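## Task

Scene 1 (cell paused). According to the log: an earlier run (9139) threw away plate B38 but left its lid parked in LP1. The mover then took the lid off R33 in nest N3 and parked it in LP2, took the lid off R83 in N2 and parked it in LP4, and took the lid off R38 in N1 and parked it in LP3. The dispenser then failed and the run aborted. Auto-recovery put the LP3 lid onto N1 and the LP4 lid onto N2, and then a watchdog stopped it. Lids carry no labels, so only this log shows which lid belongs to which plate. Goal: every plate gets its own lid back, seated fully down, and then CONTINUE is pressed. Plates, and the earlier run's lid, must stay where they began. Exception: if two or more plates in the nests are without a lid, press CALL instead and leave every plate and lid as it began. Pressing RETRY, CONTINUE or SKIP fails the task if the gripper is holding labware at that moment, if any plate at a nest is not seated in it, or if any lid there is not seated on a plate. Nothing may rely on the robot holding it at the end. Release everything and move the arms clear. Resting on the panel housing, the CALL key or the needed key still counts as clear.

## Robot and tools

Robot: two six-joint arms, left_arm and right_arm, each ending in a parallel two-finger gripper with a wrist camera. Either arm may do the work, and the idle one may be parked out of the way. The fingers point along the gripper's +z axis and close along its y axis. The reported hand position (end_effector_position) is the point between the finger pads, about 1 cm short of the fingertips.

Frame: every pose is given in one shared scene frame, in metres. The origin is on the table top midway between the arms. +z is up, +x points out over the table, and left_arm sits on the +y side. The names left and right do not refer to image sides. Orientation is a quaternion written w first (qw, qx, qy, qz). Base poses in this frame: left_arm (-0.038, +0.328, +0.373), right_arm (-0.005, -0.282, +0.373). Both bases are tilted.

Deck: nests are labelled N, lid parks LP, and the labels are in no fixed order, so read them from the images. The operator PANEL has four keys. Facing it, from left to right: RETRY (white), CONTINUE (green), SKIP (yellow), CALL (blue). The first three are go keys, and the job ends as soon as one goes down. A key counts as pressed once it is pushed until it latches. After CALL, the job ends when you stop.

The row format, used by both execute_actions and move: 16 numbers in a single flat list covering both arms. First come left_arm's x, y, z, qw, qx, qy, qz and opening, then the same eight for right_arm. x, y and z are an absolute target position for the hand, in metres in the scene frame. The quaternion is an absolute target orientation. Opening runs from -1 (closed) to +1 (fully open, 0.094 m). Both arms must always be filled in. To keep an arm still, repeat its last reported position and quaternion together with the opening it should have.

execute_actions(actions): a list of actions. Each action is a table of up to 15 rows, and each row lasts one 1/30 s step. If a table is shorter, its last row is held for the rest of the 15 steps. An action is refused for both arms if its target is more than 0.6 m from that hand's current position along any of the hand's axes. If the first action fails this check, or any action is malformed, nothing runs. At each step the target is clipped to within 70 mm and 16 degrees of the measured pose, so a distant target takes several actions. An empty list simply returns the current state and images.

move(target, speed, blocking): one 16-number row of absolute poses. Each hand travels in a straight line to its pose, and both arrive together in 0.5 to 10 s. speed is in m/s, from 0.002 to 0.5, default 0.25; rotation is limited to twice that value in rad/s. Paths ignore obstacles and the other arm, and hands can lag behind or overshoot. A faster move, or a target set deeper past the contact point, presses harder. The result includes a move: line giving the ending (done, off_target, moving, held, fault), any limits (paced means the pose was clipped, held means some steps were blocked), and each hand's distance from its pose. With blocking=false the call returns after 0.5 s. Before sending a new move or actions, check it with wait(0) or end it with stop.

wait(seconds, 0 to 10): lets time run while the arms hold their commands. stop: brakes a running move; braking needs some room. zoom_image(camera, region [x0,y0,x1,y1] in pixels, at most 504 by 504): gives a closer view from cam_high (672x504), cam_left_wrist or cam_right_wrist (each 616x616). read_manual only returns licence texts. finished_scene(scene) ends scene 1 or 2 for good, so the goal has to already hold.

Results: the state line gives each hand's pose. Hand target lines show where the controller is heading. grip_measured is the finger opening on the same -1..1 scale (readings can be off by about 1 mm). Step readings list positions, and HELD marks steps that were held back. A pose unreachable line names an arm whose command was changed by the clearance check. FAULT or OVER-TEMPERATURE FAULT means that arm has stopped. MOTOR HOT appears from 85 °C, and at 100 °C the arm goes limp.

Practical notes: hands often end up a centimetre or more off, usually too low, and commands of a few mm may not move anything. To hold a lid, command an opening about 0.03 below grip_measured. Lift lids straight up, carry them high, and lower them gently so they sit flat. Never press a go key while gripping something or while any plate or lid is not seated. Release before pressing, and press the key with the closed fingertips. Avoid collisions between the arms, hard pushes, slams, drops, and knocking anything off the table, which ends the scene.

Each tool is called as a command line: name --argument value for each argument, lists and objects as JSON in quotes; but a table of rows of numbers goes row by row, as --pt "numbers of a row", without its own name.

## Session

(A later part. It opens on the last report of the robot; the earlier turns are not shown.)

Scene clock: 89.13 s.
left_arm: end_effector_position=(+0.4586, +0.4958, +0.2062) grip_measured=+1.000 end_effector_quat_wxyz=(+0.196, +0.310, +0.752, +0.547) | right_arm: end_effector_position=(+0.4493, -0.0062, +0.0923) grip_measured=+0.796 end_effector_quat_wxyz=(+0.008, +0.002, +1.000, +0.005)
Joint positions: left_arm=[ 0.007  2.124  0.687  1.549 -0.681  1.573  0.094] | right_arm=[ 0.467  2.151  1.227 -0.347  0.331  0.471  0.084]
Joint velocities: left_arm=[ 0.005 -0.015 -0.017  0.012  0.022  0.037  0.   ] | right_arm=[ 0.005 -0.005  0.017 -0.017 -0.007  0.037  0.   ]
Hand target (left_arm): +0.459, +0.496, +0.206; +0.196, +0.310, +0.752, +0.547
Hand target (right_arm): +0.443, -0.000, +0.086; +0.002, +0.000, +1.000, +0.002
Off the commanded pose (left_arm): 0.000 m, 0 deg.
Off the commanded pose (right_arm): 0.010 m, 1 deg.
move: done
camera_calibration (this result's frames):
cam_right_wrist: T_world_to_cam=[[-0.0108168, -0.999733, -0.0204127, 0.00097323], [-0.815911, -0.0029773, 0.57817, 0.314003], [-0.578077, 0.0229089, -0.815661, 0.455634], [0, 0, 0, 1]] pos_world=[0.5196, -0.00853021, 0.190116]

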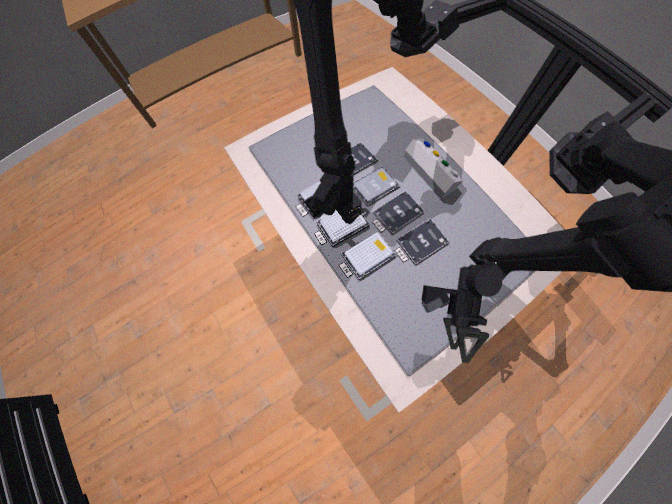

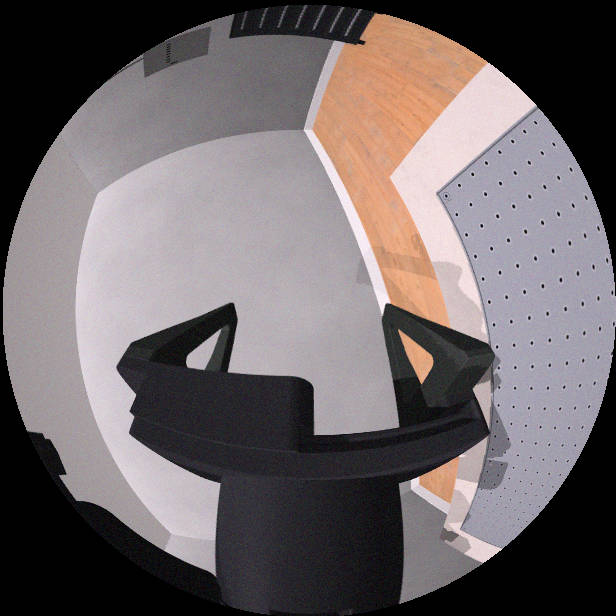

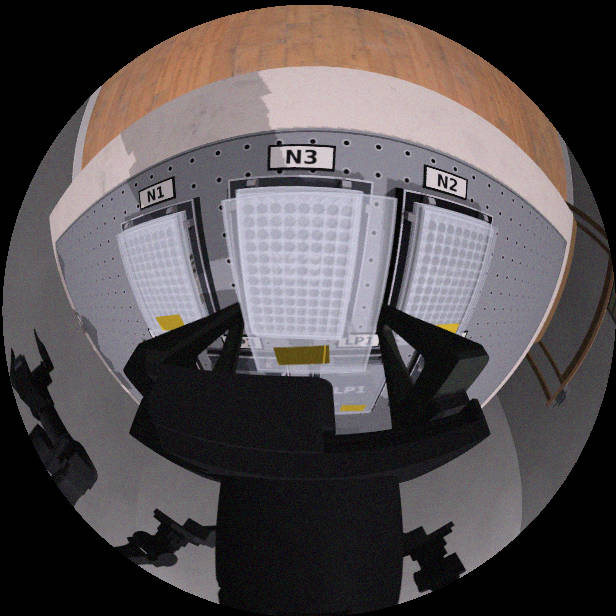

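zoom_image --camera "cam_right_wrist" --region '[200, 170, 420, 390]'

zoom_image --camera "cam_right_wrist" --region '[380, 160, 520, 340]'

zoom_image --camera "cam_right_wrist" --region '[100, 170, 240, 350]'

Region (200, 170, 420, 390) of cam_right_wrist's 616x616 image, scaled by 2.291, with more detail than that image has.

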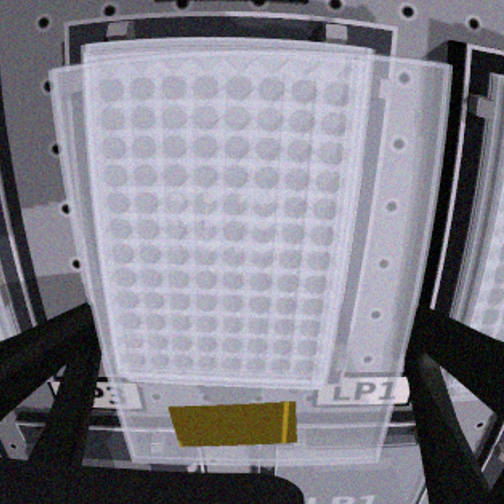

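Region (380, 160, 520, 340) of cam_right_wrist's 616x616 image, scaled by 2.800, with more detail than that image has.

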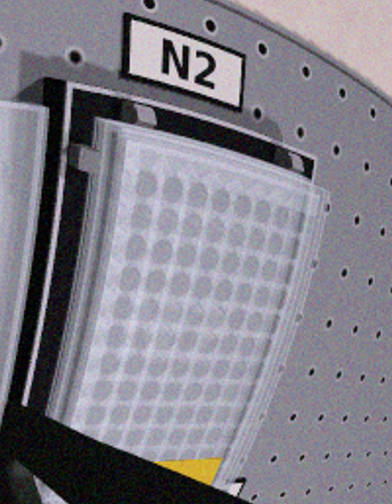

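Region (100, 170, 240, 350) of cam_right_wrist's 616x616 image, scaled by 2.800, with more detail than that image has.

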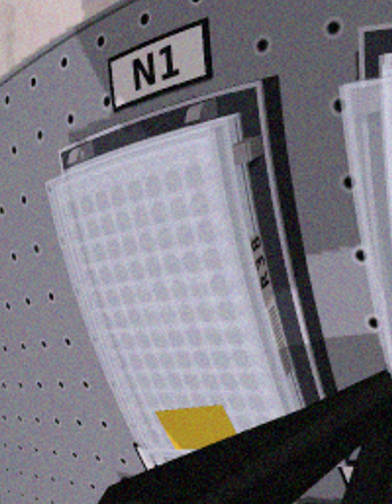

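move --target '[0.4586,0.4958,0.2062,0.196,0.310,0.752,0.547,1, 0.449,0.004,0.072,0,0,1,0,0.76]' --speed 0.06

zoom_image --camera "cam_right_wrist" --region '[200, 170, 420, 390]'

Scene clock: 103.90 s.
left_arm: end_effector_position=(+0.4586, +0.4958, +0.2062) grip_measured=+1.000 end_effector_quat_wxyz=(+0.196, +0.310, +0.752, +0.547) | right_arm: end_effector_position=(+0.4460, -0.0017, +0.0764) grip_measured=+0.796 end_effector_quat_wxyz=(+0.000, -0.001, +1.000, +0.001)
Joint positions: left_arm=[ 0.007  2.124  0.687  1.549 -0.681  1.573  0.094] | right_arm=[ 0.467  2.196  1.259 -0.353  0.331  0.473  0.084]
Joint velocities: left_arm=[-0.005 -0.024 -0.007  0.017 -0.095  0.022  0.   ] | right_arm=[-0.005 -0.005  0.007 -0.007 -0.022 -0.007 -0.001]
Hand target (left_arm): +0.459, +0.496, +0.206; +0.196, +0.310, +0.752, +0.547
Hand target (right_arm): +0.449, +0.004, +0.072; +0.000, -0.000, +1.000, +0.000
Off the commanded pose (left_arm): 0.000 m, 0 deg.
Off the commanded pose (right_arm): 0.008 m, 0 deg.
move: done
camera_calibration (this result's frames):
cam_right_wrist: T_world_to_cam=[[-0.006374, -0.999907, -0.0120446, 0.00247454], [-0.806519, -0.00198024, 0.591204, 0.315338], [-0.591173, 0.0134825, -0.806432, 0.445774], [0, 0, 0, 1]] pos_world=[0.517872, -0.00291141, 0.173087]

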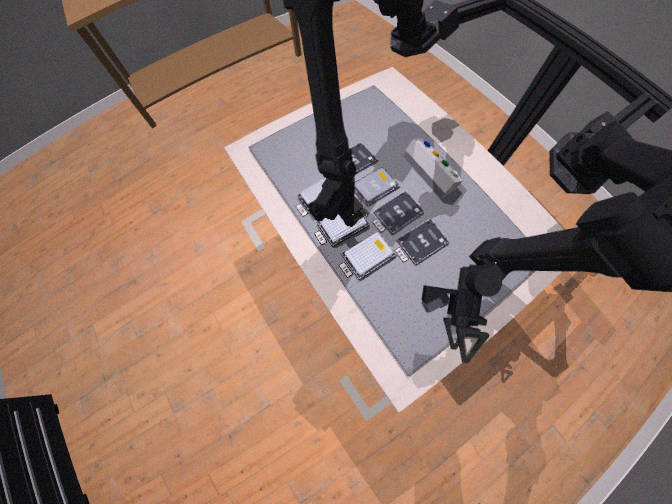

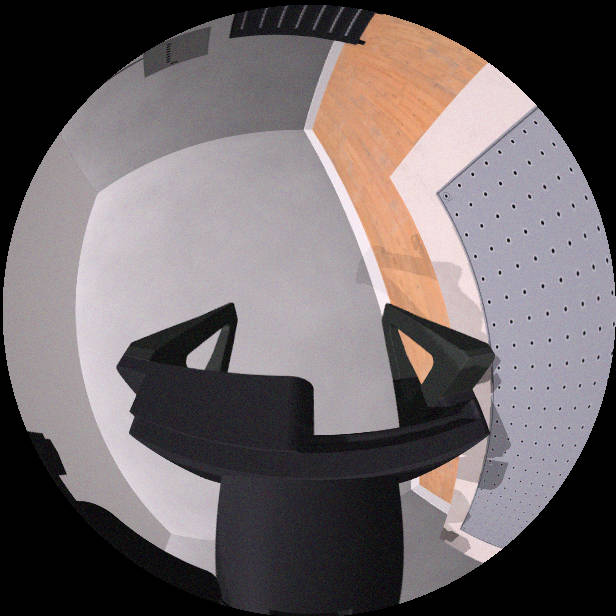

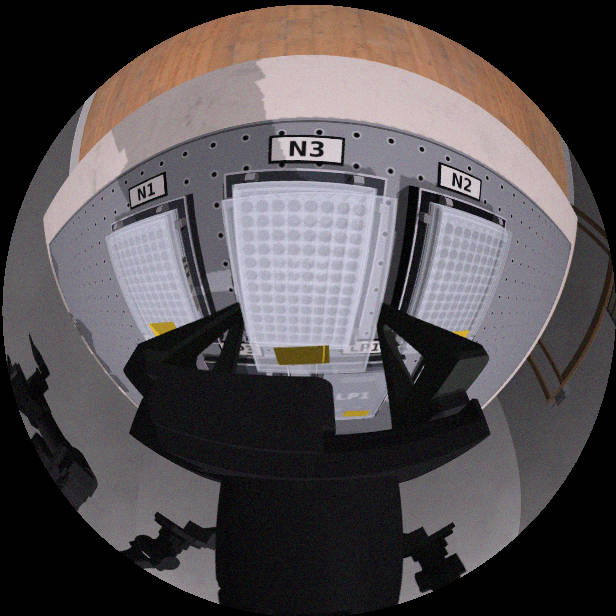

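Region (200, 170, 420, 390) of cam_right_wrist's 616x616 image, scaled by 2.291, with more detail than that image has.

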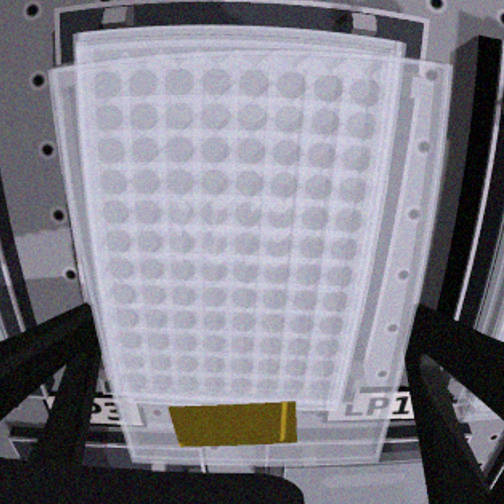

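move --target '[0.4586,0.4958,0.2062,0.196,0.310,0.752,0.547,1, 0.454,0.009,0.069,0,0.015,1,0,0.76]' --speed 0.04

zoom_image --camera "cam_right_wrist" --region '[200, 170, 420, 390]'

Scene clock: 121.07 s.
left_arm: end_effector_position=(+0.4586, +0.4958, +0.2062) grip_measured=+1.000 end_effector_quat_wxyz=(+0.196, +0.310, +0.752, +0.547) | right_arm: end_effector_position=(+0.4556, +0.0033, +0.0763) grip_measured=+0.796 end_effector_quat_wxyz=(+0.004, +0.013, +1.000, +0.003)
Joint positions: left_arm=[ 0.007  2.124  0.687  1.549 -0.681  1.573  0.094] | right_arm=[ 0.467  2.204  1.287 -0.364  0.331  0.498  0.084]
Joint velocities: left_arm=[-0.005 -0.005 -0.007  0.002  0.051  0.007  0.   ] | right_arm=[-0.024 -0.005 -0.022  0.002 -0.007  0.007  0.001]
Hand target (left_arm): +0.459, +0.496, +0.206; +0.196, +0.310, +0.752, +0.547
Hand target (right_arm): +0.454, +0.009, +0.069; +0.000, +0.015, +1.000, +0.000
Off the commanded pose (left_arm): 0.000 m, 0 deg.
Off the commanded pose (right_arm): 0.009 m, 1 deg.
move: done
camera_calibration (this result's frames):
cam_right_wrist: T_world_to_cam=[[-0.0340431, -0.999288, -0.01627, 0.0204676], [-0.810758, 0.0180939, 0.585102, 0.325526], [-0.584391, 0.0331097, -0.810796, 0.44853], [0, 0, 0, 1]] pos_world=[0.526736, -0.000287685, 0.173534]

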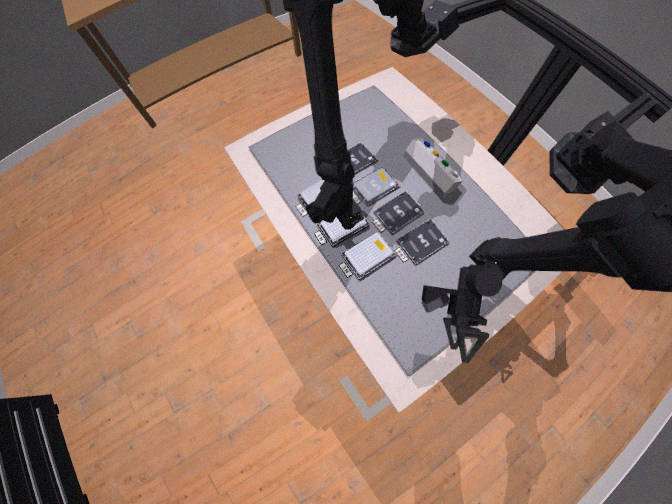

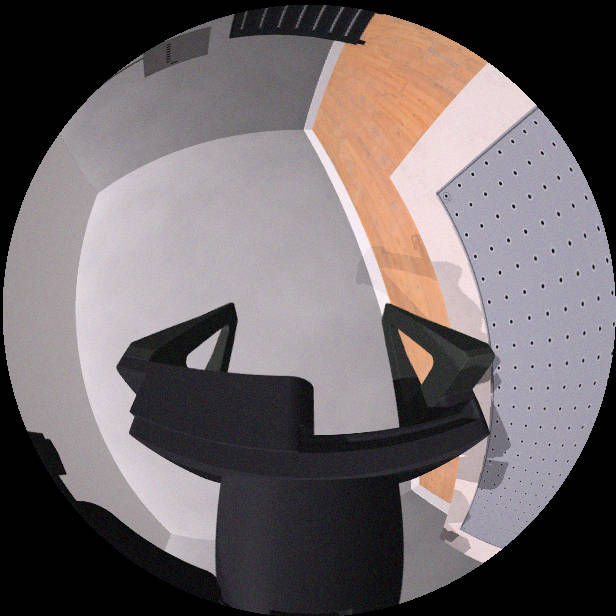

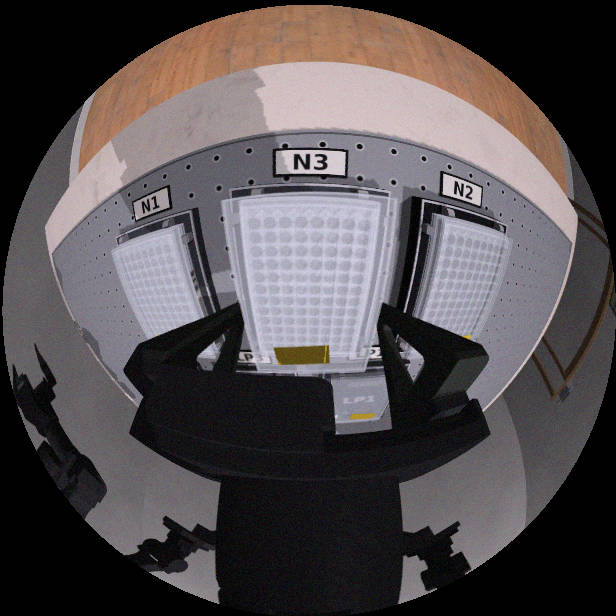

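Region (200, 170, 420, 390) of cam_right_wrist's 616x616 image, scaled by 2.291, with more detail than that image has.

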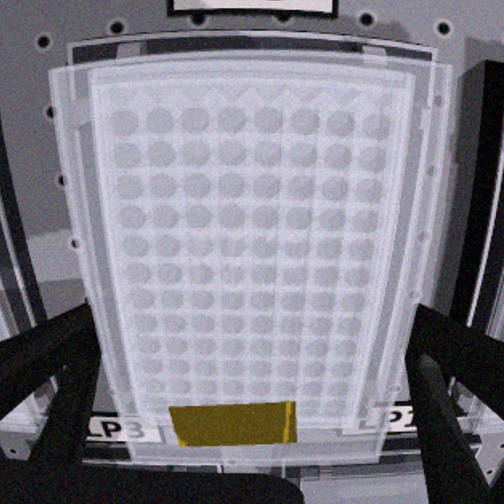

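move --target '[0.4586,0.4958,0.2062,0.196,0.310,0.752,0.547,1, 0.450,-0.003,0.064,0,0.017,1,0,0.76]' --speed 0.03

zoom_image --camera "cam_right_wrist" --region '[200, 170, 420, 390]'

Scene clock: 132.63 s.
left_arm: end_effector_position=(+0.4586, +0.4958, +0.2062) grip_measured=+1.000 end_effector_quat_wxyz=(+0.196, +0.310, +0.752, +0.547) | right_arm: end_effector_position=(+0.4568, +0.0040, +0.0762) grip_measured=+0.796 end_effector_quat_wxyz=(+0.007, +0.015, +1.000, +0.005)
Joint positions: left_arm=[ 0.007  2.124  0.687  1.549 -0.681  1.573  0.094] | right_arm=[ 0.467  2.205  1.287 -0.357  0.331  0.499  0.084]
Joint velocities: left_arm=[ 0.005  0.005 -0.017  0.007 -0.037  0.11   0.   ] | right_arm=[-0.005 -0.024 -0.022 -0.007 -0.007 -0.022  0.   ]
Hand target (left_arm): +0.459, +0.496, +0.206; +0.196, +0.310, +0.752, +0.547
Hand target (right_arm): +0.450, -0.003, +0.064; +0.000, +0.017, +1.000, +0.000
Off the commanded pose (left_arm): 0.000 m, 0 deg.
Off the commanded pose (right_arm): 0.016 m, 1 deg.
move: off_target (right_arm)
camera_calibration (this result's frames):
cam_right_wrist: T_world_to_cam=[[-0.037469, -0.999115, -0.0191063, 0.022963], [-0.813676, 0.0194041, 0.580995, 0.328217], [-0.58011, 0.0373156, -0.813683, 0.44733], [0, 0, 0, 1]] pos_world=[0.527423, -0.000118483, 0.173731]

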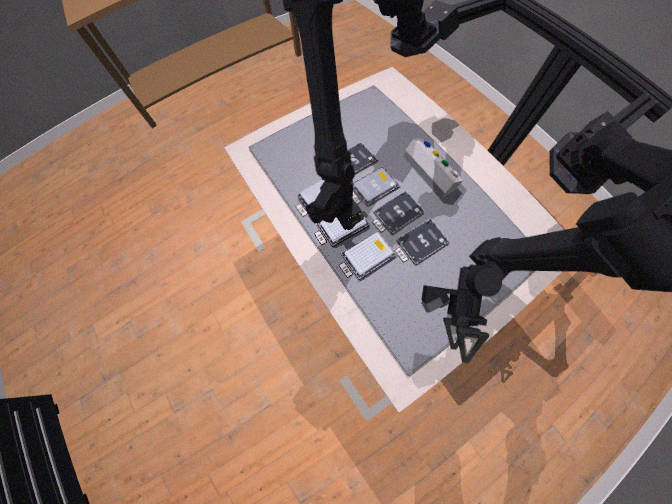

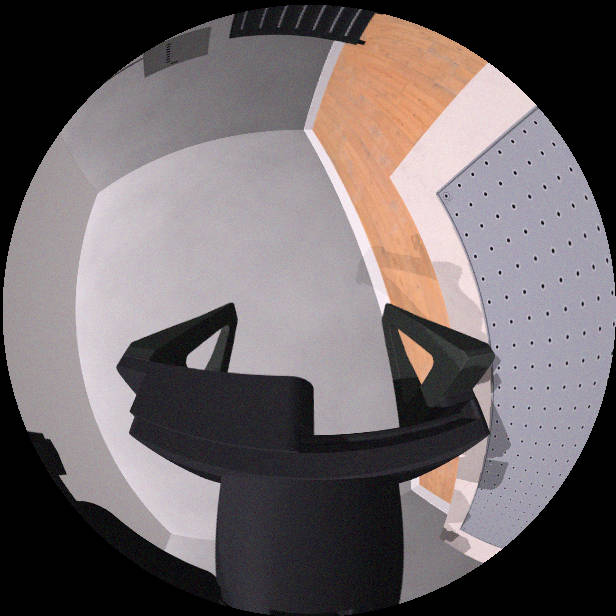

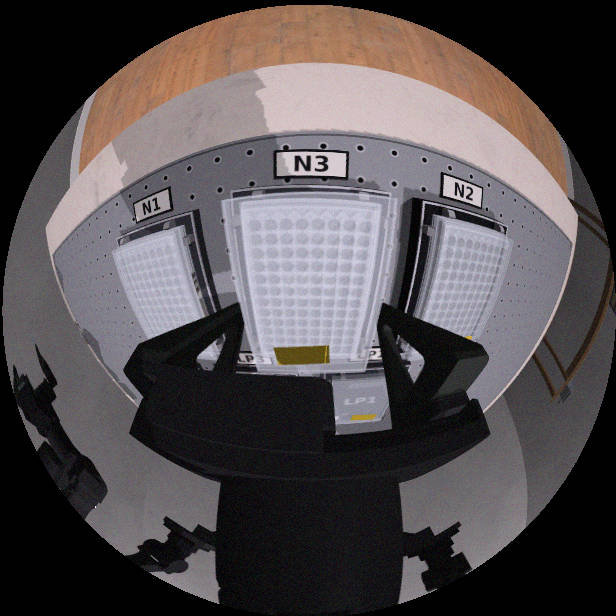

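Region (200, 170, 420, 390) of cam_right_wrist's 616x616 image, scaled by 2.291, with more detail than that image has.

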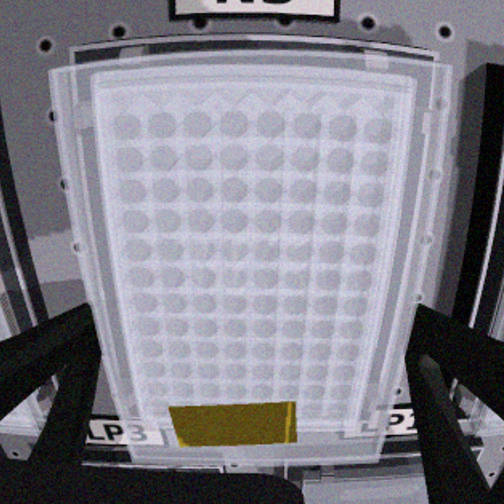

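execute_actions --actions '[[[0.4586,0.4958,0.2062,0.196,0.310,0.752,0.547,1, 0.4495,-0.003,0.0635,0,0.017,1,0,0.76],[0.4586,0.4958,0.2062,0.196,0.310,0.752,0.547,1, 0.449,-0.003,0.063,0,0.017,1,0,0.76],[0.4586,0.4958,0.2062,0.196,0.310,0.752,0.547,1, 0.4485,-0.0035,0.0625,0,0.017,1,0,0.76],[0.4586,0.4958,0.2062,0.196,0.310,0.752,0.547,1, 0.448,-0.0035,0.062,0,0.017,1,0,0.76],[0.4586,0.4958,0.2062,0.196,0.310,0.752,0.547,1, 0.4475,-0.004,0.0615,0,0.017,1,0,0.76],[0.4586,0.4958,0.2062,0.196,0.310,0.752,0.547,1, 0.447,-0.004,0.061,0,0.017,1,0,0.76]]]'

Scene clock: 142.10 s.
left_arm: end_effector_position=(+0.4586, +0.4958, +0.2062) grip_measured=+1.000 end_effector_quat_wxyz=(+0.196, +0.310, +0.752, +0.547) | right_arm: end_effector_position=(+0.4590, +0.0051, +0.0762) grip_measured=+0.796 end_effector_quat_wxyz=(+0.011, +0.016, +1.000, +0.007)
Joint positions: left_arm=[ 0.007  2.124  0.687  1.549 -0.681  1.573  0.094] | right_arm=[ 0.467  2.205  1.287 -0.347  0.331  0.499  0.084]
Joint velocities: left_arm=[-0.005  0.005  0.002 -0.007  0.051 -0.022  0.   ] | right_arm=[-0.005 -0.005  0.002 -0.002 -0.007  0.051  0.001]
Hand target (left_arm): +0.459, +0.496, +0.206; +0.196, +0.310, +0.752, +0.547
Hand target (right_arm): +0.447, -0.004, +0.062; -0.000, +0.017, +1.000, -0.000
Off the commanded pose (left_arm): 0.000 m, 0 deg.
Off the commanded pose (right_arm): 0.021 m, 1 deg.
Step readings (end_effector_position):
0: left_arm (+0.4586, +0.4958, +0.2062) | right_arm (+0.4568, +0.0040, +0.0762)
1: left_arm (+0.4586, +0.4958, +0.2062) | right_arm (+0.4568, +0.0040, +0.0762)
2: left_arm (+0.4586, +0.4958, +0.2062) | right_arm (+0.4569, +0.0040, +0.0762)
4: left_arm (+0.4586, +0.4958, +0.2062) | right_arm (+0.4576, +0.0044, +0.0762)
8: left_arm (+0.4586, +0.4958, +0.2062) | right_arm (+0.4589, +0.0050, +0.0762)
15: end_effector_position above
camera_calibration (this result's frames):
cam_right_wrist: T_world_to_cam=[[-0.0406435, -0.998888, -0.0238923, 0.0259642], [-0.81861, 0.0195784, 0.574016, 0.332732], [-0.57291, 0.0428885, -0.818496, 0.445624], [0, 0, 0, 1]] pos_world=[0.528736, 0.000308844, 0.174368]

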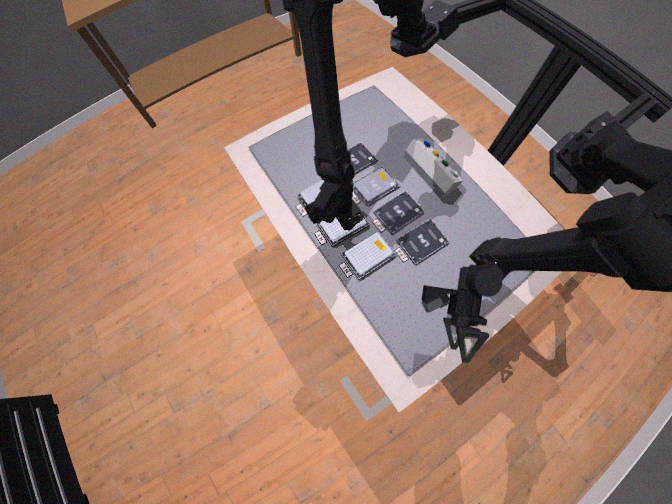

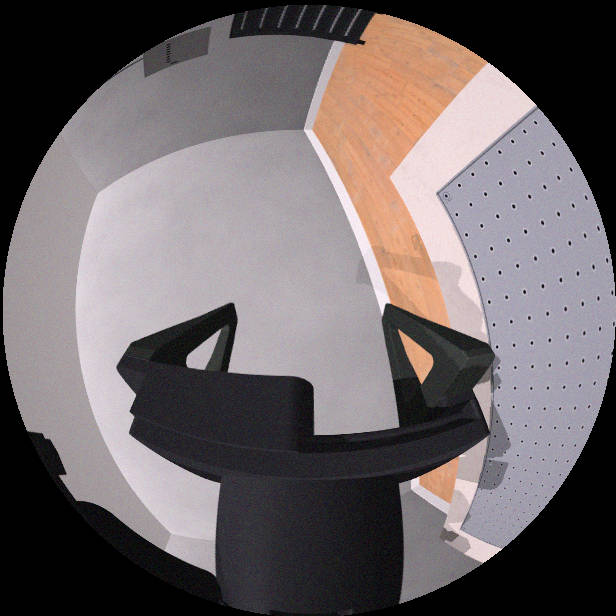

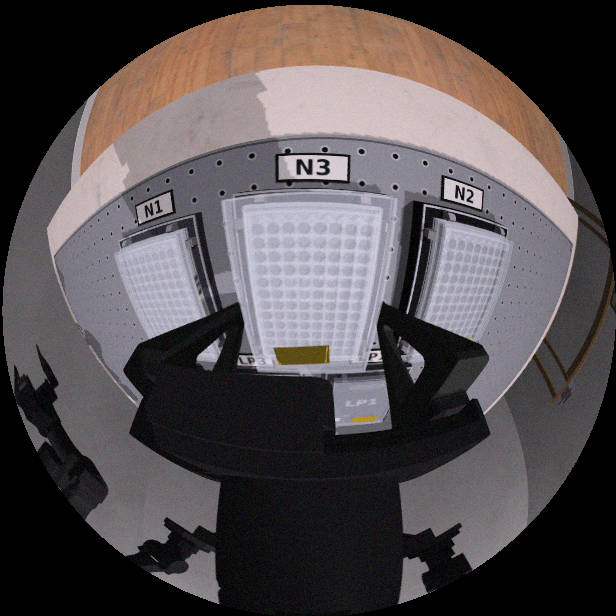

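execute_actions --actions '[[[0.4586,0.4958,0.2062,0.196,0.310,0.752,0.547,1, 0.449,-0.003,0.0615,0,0.017,1,0,0.76],[0.4586,0.4958,0.2062,0.196,0.310,0.752,0.547,1, 0.451,-0.002,0.0615,0,0.017,1,0,0.76],[0.4586,0.4958,0.2062,0.196,0.310,0.752,0.547,1, 0.453,-0.001,0.0613,0,0.017,1,0,0.76],[0.4586,0.4958,0.2062,0.196,0.310,0.752,0.547,1, 0.455,-0.0005,0.061,0,0.017,1,0,0.76],[0.4586,0.4958,0.2062,0.196,0.310,0.752,0.547,1, 0.456,-0.0004,0.0605,0,0.017,1,0,0.76],[0.4586,0.4958,0.2062,0.196,0.310,0.752,0.547,1, 0.4558,-0.0003,0.060,0,0.017,1,0,0.76],[0.4586,0.4958,0.2062,0.196,0.310,0.752,0.547,1, 0.4556,-0.0002,0.0595,0,0.017,1,0,0.76],[0.4586,0.4958,0.2062,0.196,0.310,0.752,0.547,1, 0.4553,-0.0001,0.059,0,0.017,1,0,0.76],[0.4586,0.4958,0.2062,0.196,0.310,0.752,0.547,1, 0.4551,-0.0001,0.0583,0,0.017,1,0,0.76]]]'

zoom_image --camera "cam_right_wrist" --region '[200, 170, 420, 390]'

Scene clock: 173.47 s.
left_arm: end_effector_position=(+0.4586, +0.4958, +0.2062) grip_measured=+1.000 end_effector_quat_wxyz=(+0.196, +0.310, +0.752, +0.547) | right_arm: end_effector_position=(+0.4509, +0.0042, +0.0679) grip_measured=+0.796 end_effector_quat_wxyz=(+0.003, +0.014, +1.000, +0.003)
Joint positions: left_arm=[ 0.007  2.124  0.687  1.549 -0.681  1.573  0.094] | right_arm=[ 0.467  2.223  1.287 -0.347  0.331  0.499  0.084]
Joint velocities: left_arm=[-0.024  0.005  0.002  0.027 -0.051  0.037  0.   ] | right_arm=[ 0.005 -0.005 -0.007  0.017  0.007  0.037 -0.001]
Hand target (left_arm): +0.459, +0.496, +0.206; +0.196, +0.310, +0.752, +0.547
Hand target (right_arm): +0.455, -0.000, +0.058; +0.000, +0.017, +1.000, -0.000
Off the commanded pose (left_arm): 0.000 m, 0 deg.
Off the commanded pose (right_arm): 0.011 m, 1 deg.
Step readings (end_effector_position):
0: left_arm (+0.4586, +0.4958, +0.2062) | right_arm (+0.4590, +0.0051, +0.0762)
1: left_arm (+0.4586, +0.4958, +0.2062) | right_arm (+0.4590, +0.0051, +0.0762)
2: left_arm (+0.4586, +0.4958, +0.2062) | right_arm (+0.4589, +0.0051, +0.0761)
4: left_arm (+0.4586, +0.4958, +0.2062) | right_arm (+0.4583, +0.0050, +0.0755)
8: left_arm (+0.4586, +0.4958, +0.2062) | right_arm (+0.4555, +0.0047, +0.0726)
15: end_effector_position above
camera_calibration (this result's frames):
cam_right_wrist: T_world_to_cam=[[-0.0349708, -0.99927, -0.0154023, 0.0213666], [-0.809796, 0.0193015, 0.586393, 0.326076], [-0.585668, 0.0329794, -0.80988, 0.439362], [0, 0, 0, 1]] pos_world=[0.522123, 0.000567305, 0.16495]

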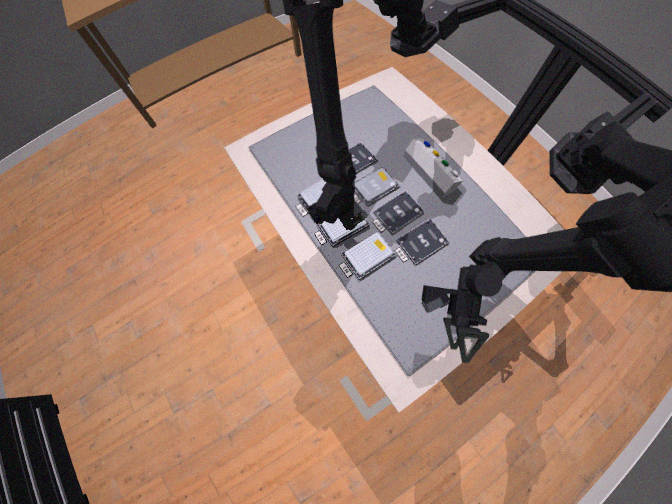

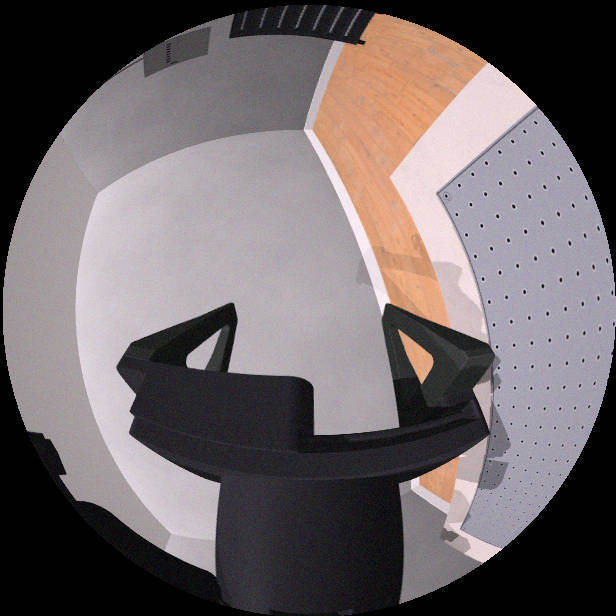

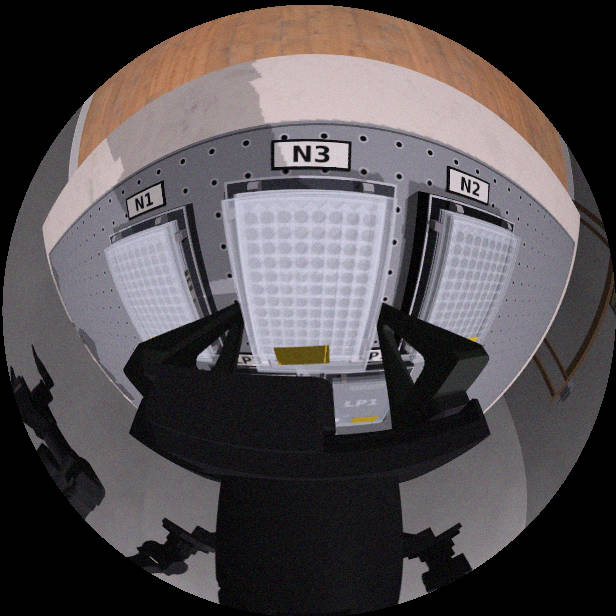

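Region (200, 170, 420, 390) of cam_right_wrist's 616x616 image, scaled by 2.291, with more detail than that image has.

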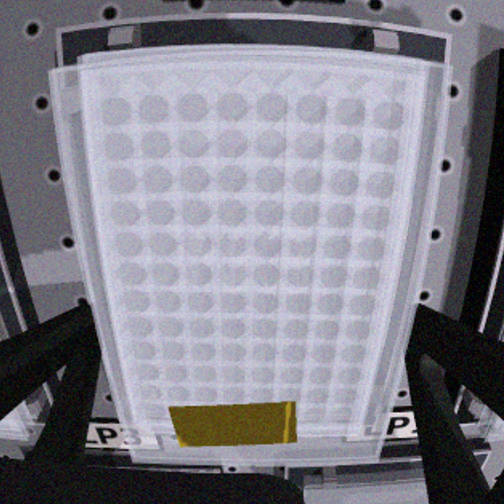

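zoom_image --camera "cam_right_wrist" --region '[230, 290, 390, 380]'

zoom_image --camera "cam_right_wrist" --region '[215, 175, 405, 255]'

Region (230, 290, 390, 380) of cam_right_wrist's 616x616 image, scaled by 3.150, with more detail than that image has; it fills the top 284 rows of this view, and the rest is white.

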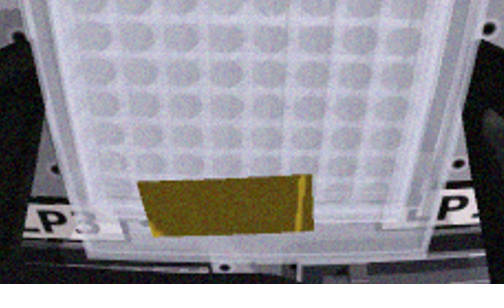

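Region (215, 175, 405, 255) of cam_right_wrist's 616x616 image, scaled by 2.653, with more detail than that image has; it fills the top 212 rows of this view, and the rest is white.

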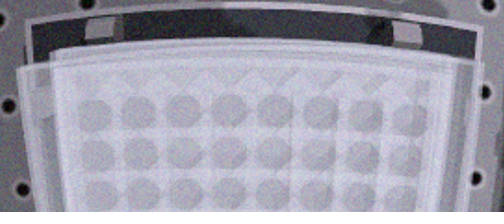

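execute_actions --actions '[[[0.4586,0.4958,0.2062,0.196,0.310,0.752,0.547,1, 0.4554,-0.0007,0.0581,0,0.019,1,0,0.76],[0.4586,0.4958,0.2062,0.196,0.310,0.752,0.547,1, 0.4557,-0.0013,0.0579,0,0.021,1,0,0.76],[0.4586,0.4958,0.2062,0.196,0.310,0.752,0.547,1, 0.456,-0.0019,0.0577,0,0.023,1,0,0.76],[0.4586,0.4958,0.2062,0.196,0.310,0.752,0.547,1, 0.4563,-0.0025,0.0574,0,0.025,1,0,0.76],[0.4586,0.4958,0.2062,0.196,0.310,0.752,0.547,1, 0.4566,-0.003,0.0572,0,0.027,1,0,0.76],[0.4586,0.4958,0.2062,0.196,0.310,0.752,0.547,1, 0.4566,-0.003,0.0567,0,0.027,1,0,0.76],[0.4586,0.4958,0.2062,0.196,0.310,0.752,0.547,1, 0.4566,-0.003,0.0562,0,0.027,1,0,0.76],[0.4586,0.4958,0.2062,0.196,0.310,0.752,0.547,1, 0.4566,-0.003,0.0557,0,0.027,1,0,0.76],[0.4586,0.4958,0.2062,0.196,0.310,0.752,0.547,1, 0.4566,-0.003,0.0552,0,0.027,1,0,0.76]]]'

zoom_image --camera "cam_right_wrist" --region '[230, 290, 390, 380]'

zoom_image --camera "cam_right_wrist" --region '[215, 175, 405, 255]'

Scene clock: 213.37 s.
left_arm: end_effector_position=(+0.4586, +0.4958, +0.2062) grip_measured=+1.000 end_effector_quat_wxyz=(+0.196, +0.310, +0.752, +0.547) | right_arm: end_effector_position=(+0.4507, +0.0041, +0.0677) grip_measured=+0.796 end_effector_quat_wxyz=(+0.003, +0.013, +1.000, +0.003)
Joint positions: left_arm=[ 0.007  2.124  0.687  1.549 -0.681  1.573  0.094] | right_arm=[ 0.467  2.223  1.287 -0.347  0.331  0.499  0.084]
Joint velocities: left_arm=[-0.005 -0.005 -0.012  0.012 -0.007 -0.125  0.   ] | right_arm=[-0.005  0.005  0.002 -0.012 -0.007 -0.007  0.   ]
Hand target (left_arm): +0.459, +0.496, +0.206; +0.196, +0.310, +0.752, +0.547
Hand target (right_arm): +0.456, -0.003, +0.056; -0.000, +0.027, +1.000, -0.000
Off the commanded pose (left_arm): 0.000 m, 0 deg.
Off the commanded pose (right_arm): 0.016 m, 2 deg.
Step readings (end_effector_position):
0: left_arm (+0.4586, +0.4958, +0.2062) | right_arm (+0.4509, +0.0042, +0.0679)
1: left_arm (+0.4586, +0.4958, +0.2062) | right_arm (+0.4509, +0.0042, +0.0679)
2: left_arm (+0.4586, +0.4958, +0.2062) | right_arm (+0.4509, +0.0042, +0.0679)
4: left_arm (+0.4586, +0.4958, +0.2062) | right_arm (+0.4509, +0.0042, +0.0679)
8: left_arm (+0.4586, +0.4958, +0.2062) | right_arm (+0.4509, +0.0042, +0.0679)
15: end_effector_position above
camera_calibration (this result's frames):
cam_right_wrist: T_world_to_cam=[[-0.0348512, -0.999277, -0.0152263, 0.0212714], [-0.809611, 0.0192974, 0.58665, 0.325939], [-0.585932, 0.0327729, -0.809698, 0.43923], [0, 0, 0, 1]] pos_world=[0.521983, 0.000571476, 0.164755]

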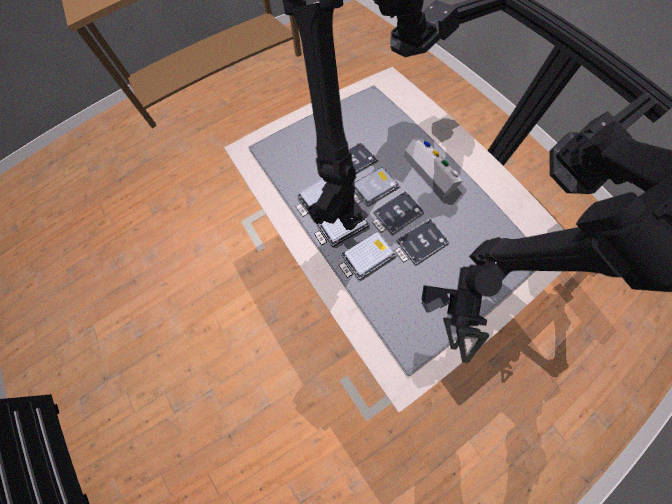

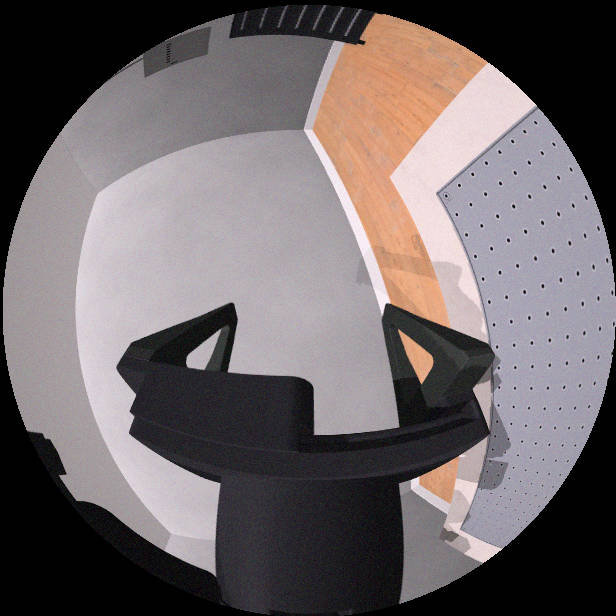

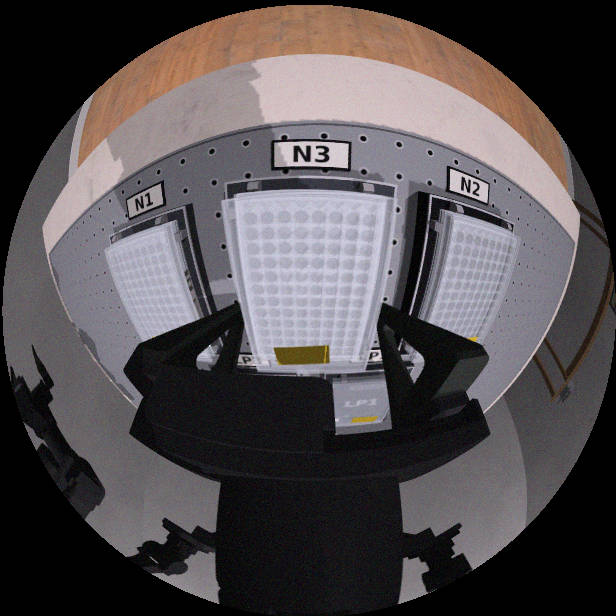

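Region (230, 290, 390, 380) of cam_right_wrist's 616x616 image, scaled by 3.150, with more detail than that image has; it fills the top 284 rows of this view, and the rest is white.

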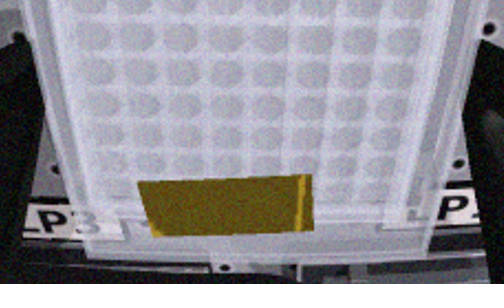

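Region (215, 175, 405, 255) of cam_right_wrist's 616x616 image, scaled by 2.653, with more detail than that image has; it fills the top 212 rows of this view, and the rest is white.

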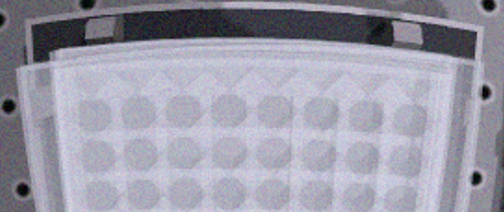

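execute_actions --actions '[[[0.4586,0.4958,0.2062,0.196,0.310,0.752,0.547,1, 0.4566,-0.003,0.0552,0,0.030,1,0,0.76],[0.4586,0.4958,0.2062,0.196,0.310,0.752,0.547,1, 0.4566,-0.003,0.0552,0,0.033,1,0,0.76],[0.4586,0.4958,0.2062,0.196,0.310,0.752,0.547,1, 0.4566,-0.003,0.0552,0,0.036,1,0,0.76],[0.4586,0.4958,0.2062,0.196,0.310,0.752,0.547,1, 0.4566,-0.003,0.0552,0,0.039,1,0,0.76]]]'

zoom_image --camera "cam_right_wrist" --region '[230, 290, 390, 380]'

zoom_image --camera "cam_right_wrist" --region '[215, 175, 405, 255]'

Scene clock: 224.43 s.
left_arm: end_effector_position=(+0.4586, +0.4958, +0.2062) grip_measured=+1.000 end_effector_quat_wxyz=(+0.196, +0.310, +0.752, +0.547) | right_arm: end_effector_position=(+0.4507, +0.0041, +0.0677) grip_measured=+0.796 end_effector_quat_wxyz=(+0.003, +0.023, +1.000, +0.003)
Joint positions: left_arm=[ 0.007  2.124  0.687  1.549 -0.681  1.573  0.094] | right_arm=[ 0.467  2.223  1.287 -0.347  0.331  0.518  0.084]
Joint velocities: left_arm=[-0.015 -0.005 -0.012 -0.022  0.081 -0.037  0.   ] | right_arm=[-0.005 -0.005  0.002  0.002  0.022  0.051 -0.001]
Hand target (left_arm): +0.459, +0.496, +0.206; +0.196, +0.310, +0.752, +0.547
Hand target (right_arm): +0.456, -0.003, +0.056; +0.000, +0.039, +0.999, -0.000
Off the commanded pose (left_arm): 0.000 m, 0 deg.
Off the commanded pose (right_arm): 0.016 m, 2 deg.
Step readings (end_effector_position):
0: left_arm (+0.4586, +0.4958, +0.2062) | right_arm (+0.4507, +0.0041, +0.0677)
1: left_arm (+0.4586, +0.4958, +0.2062) | right_arm (+0.4507, +0.0041, +0.0677)
2: left_arm (+0.4586, +0.4958, +0.2062) | right_arm (+0.4507, +0.0041, +0.0677)
4: left_arm (+0.4586, +0.4958, +0.2062) | right_arm (+0.4507, +0.0041, +0.0677)
8: left_arm (+0.4586, +0.4958, +0.2062) | right_arm (+0.4507, +0.0041, +0.0677)
15: end_effector_position above
camera_calibration (this result's frames):
cam_right_wrist: T_world_to_cam=[[-0.0535237, -0.998449, -0.0153453, 0.029692], [-0.80905, 0.034353, 0.586734, 0.325618], [-0.585297, 0.0438193, -0.809634, 0.438894], [0, 0, 0, 1]] pos_world=[0.521914, -0.000772086, 0.164748]

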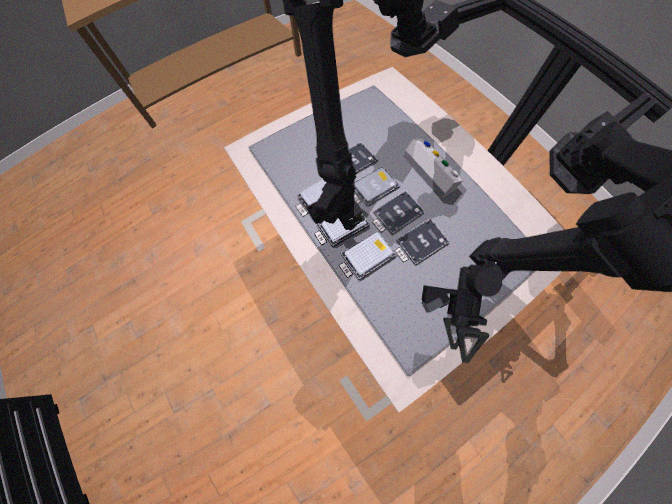

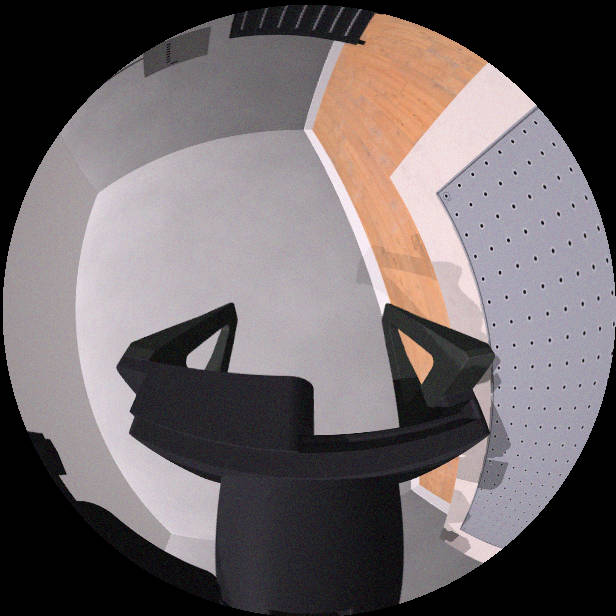

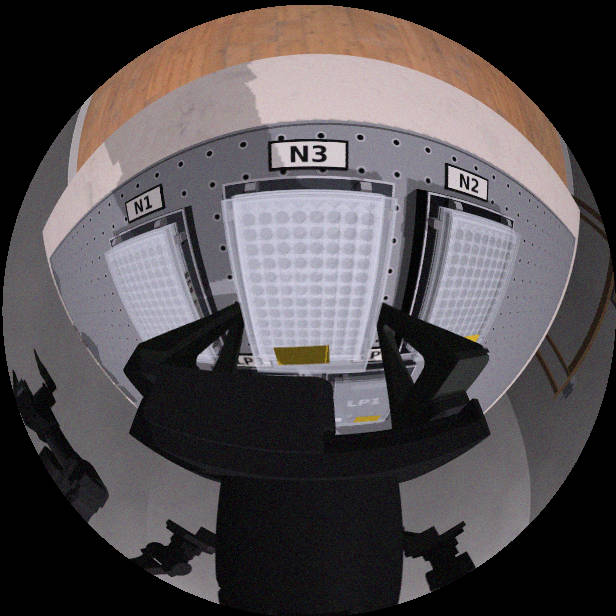

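Region (230, 290, 390, 380) of cam_right_wrist's 616x616 image, scaled by 3.150, with more detail than that image has; it fills the top 284 rows of this view, and the rest is white.

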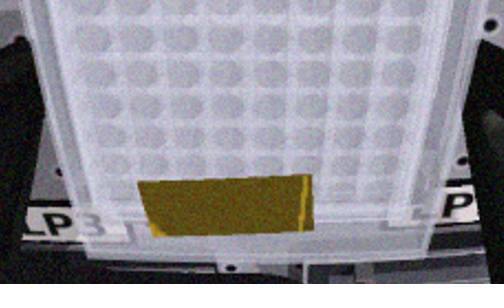

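Region (215, 175, 405, 255) of cam_right_wrist's 616x616 image, scaled by 2.653, with more detail than that image has; it fills the top 212 rows of this view, and the rest is white.

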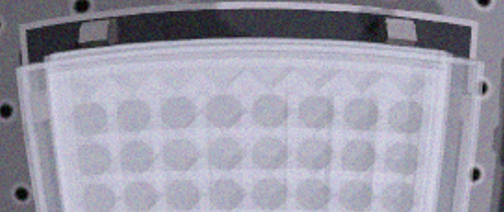

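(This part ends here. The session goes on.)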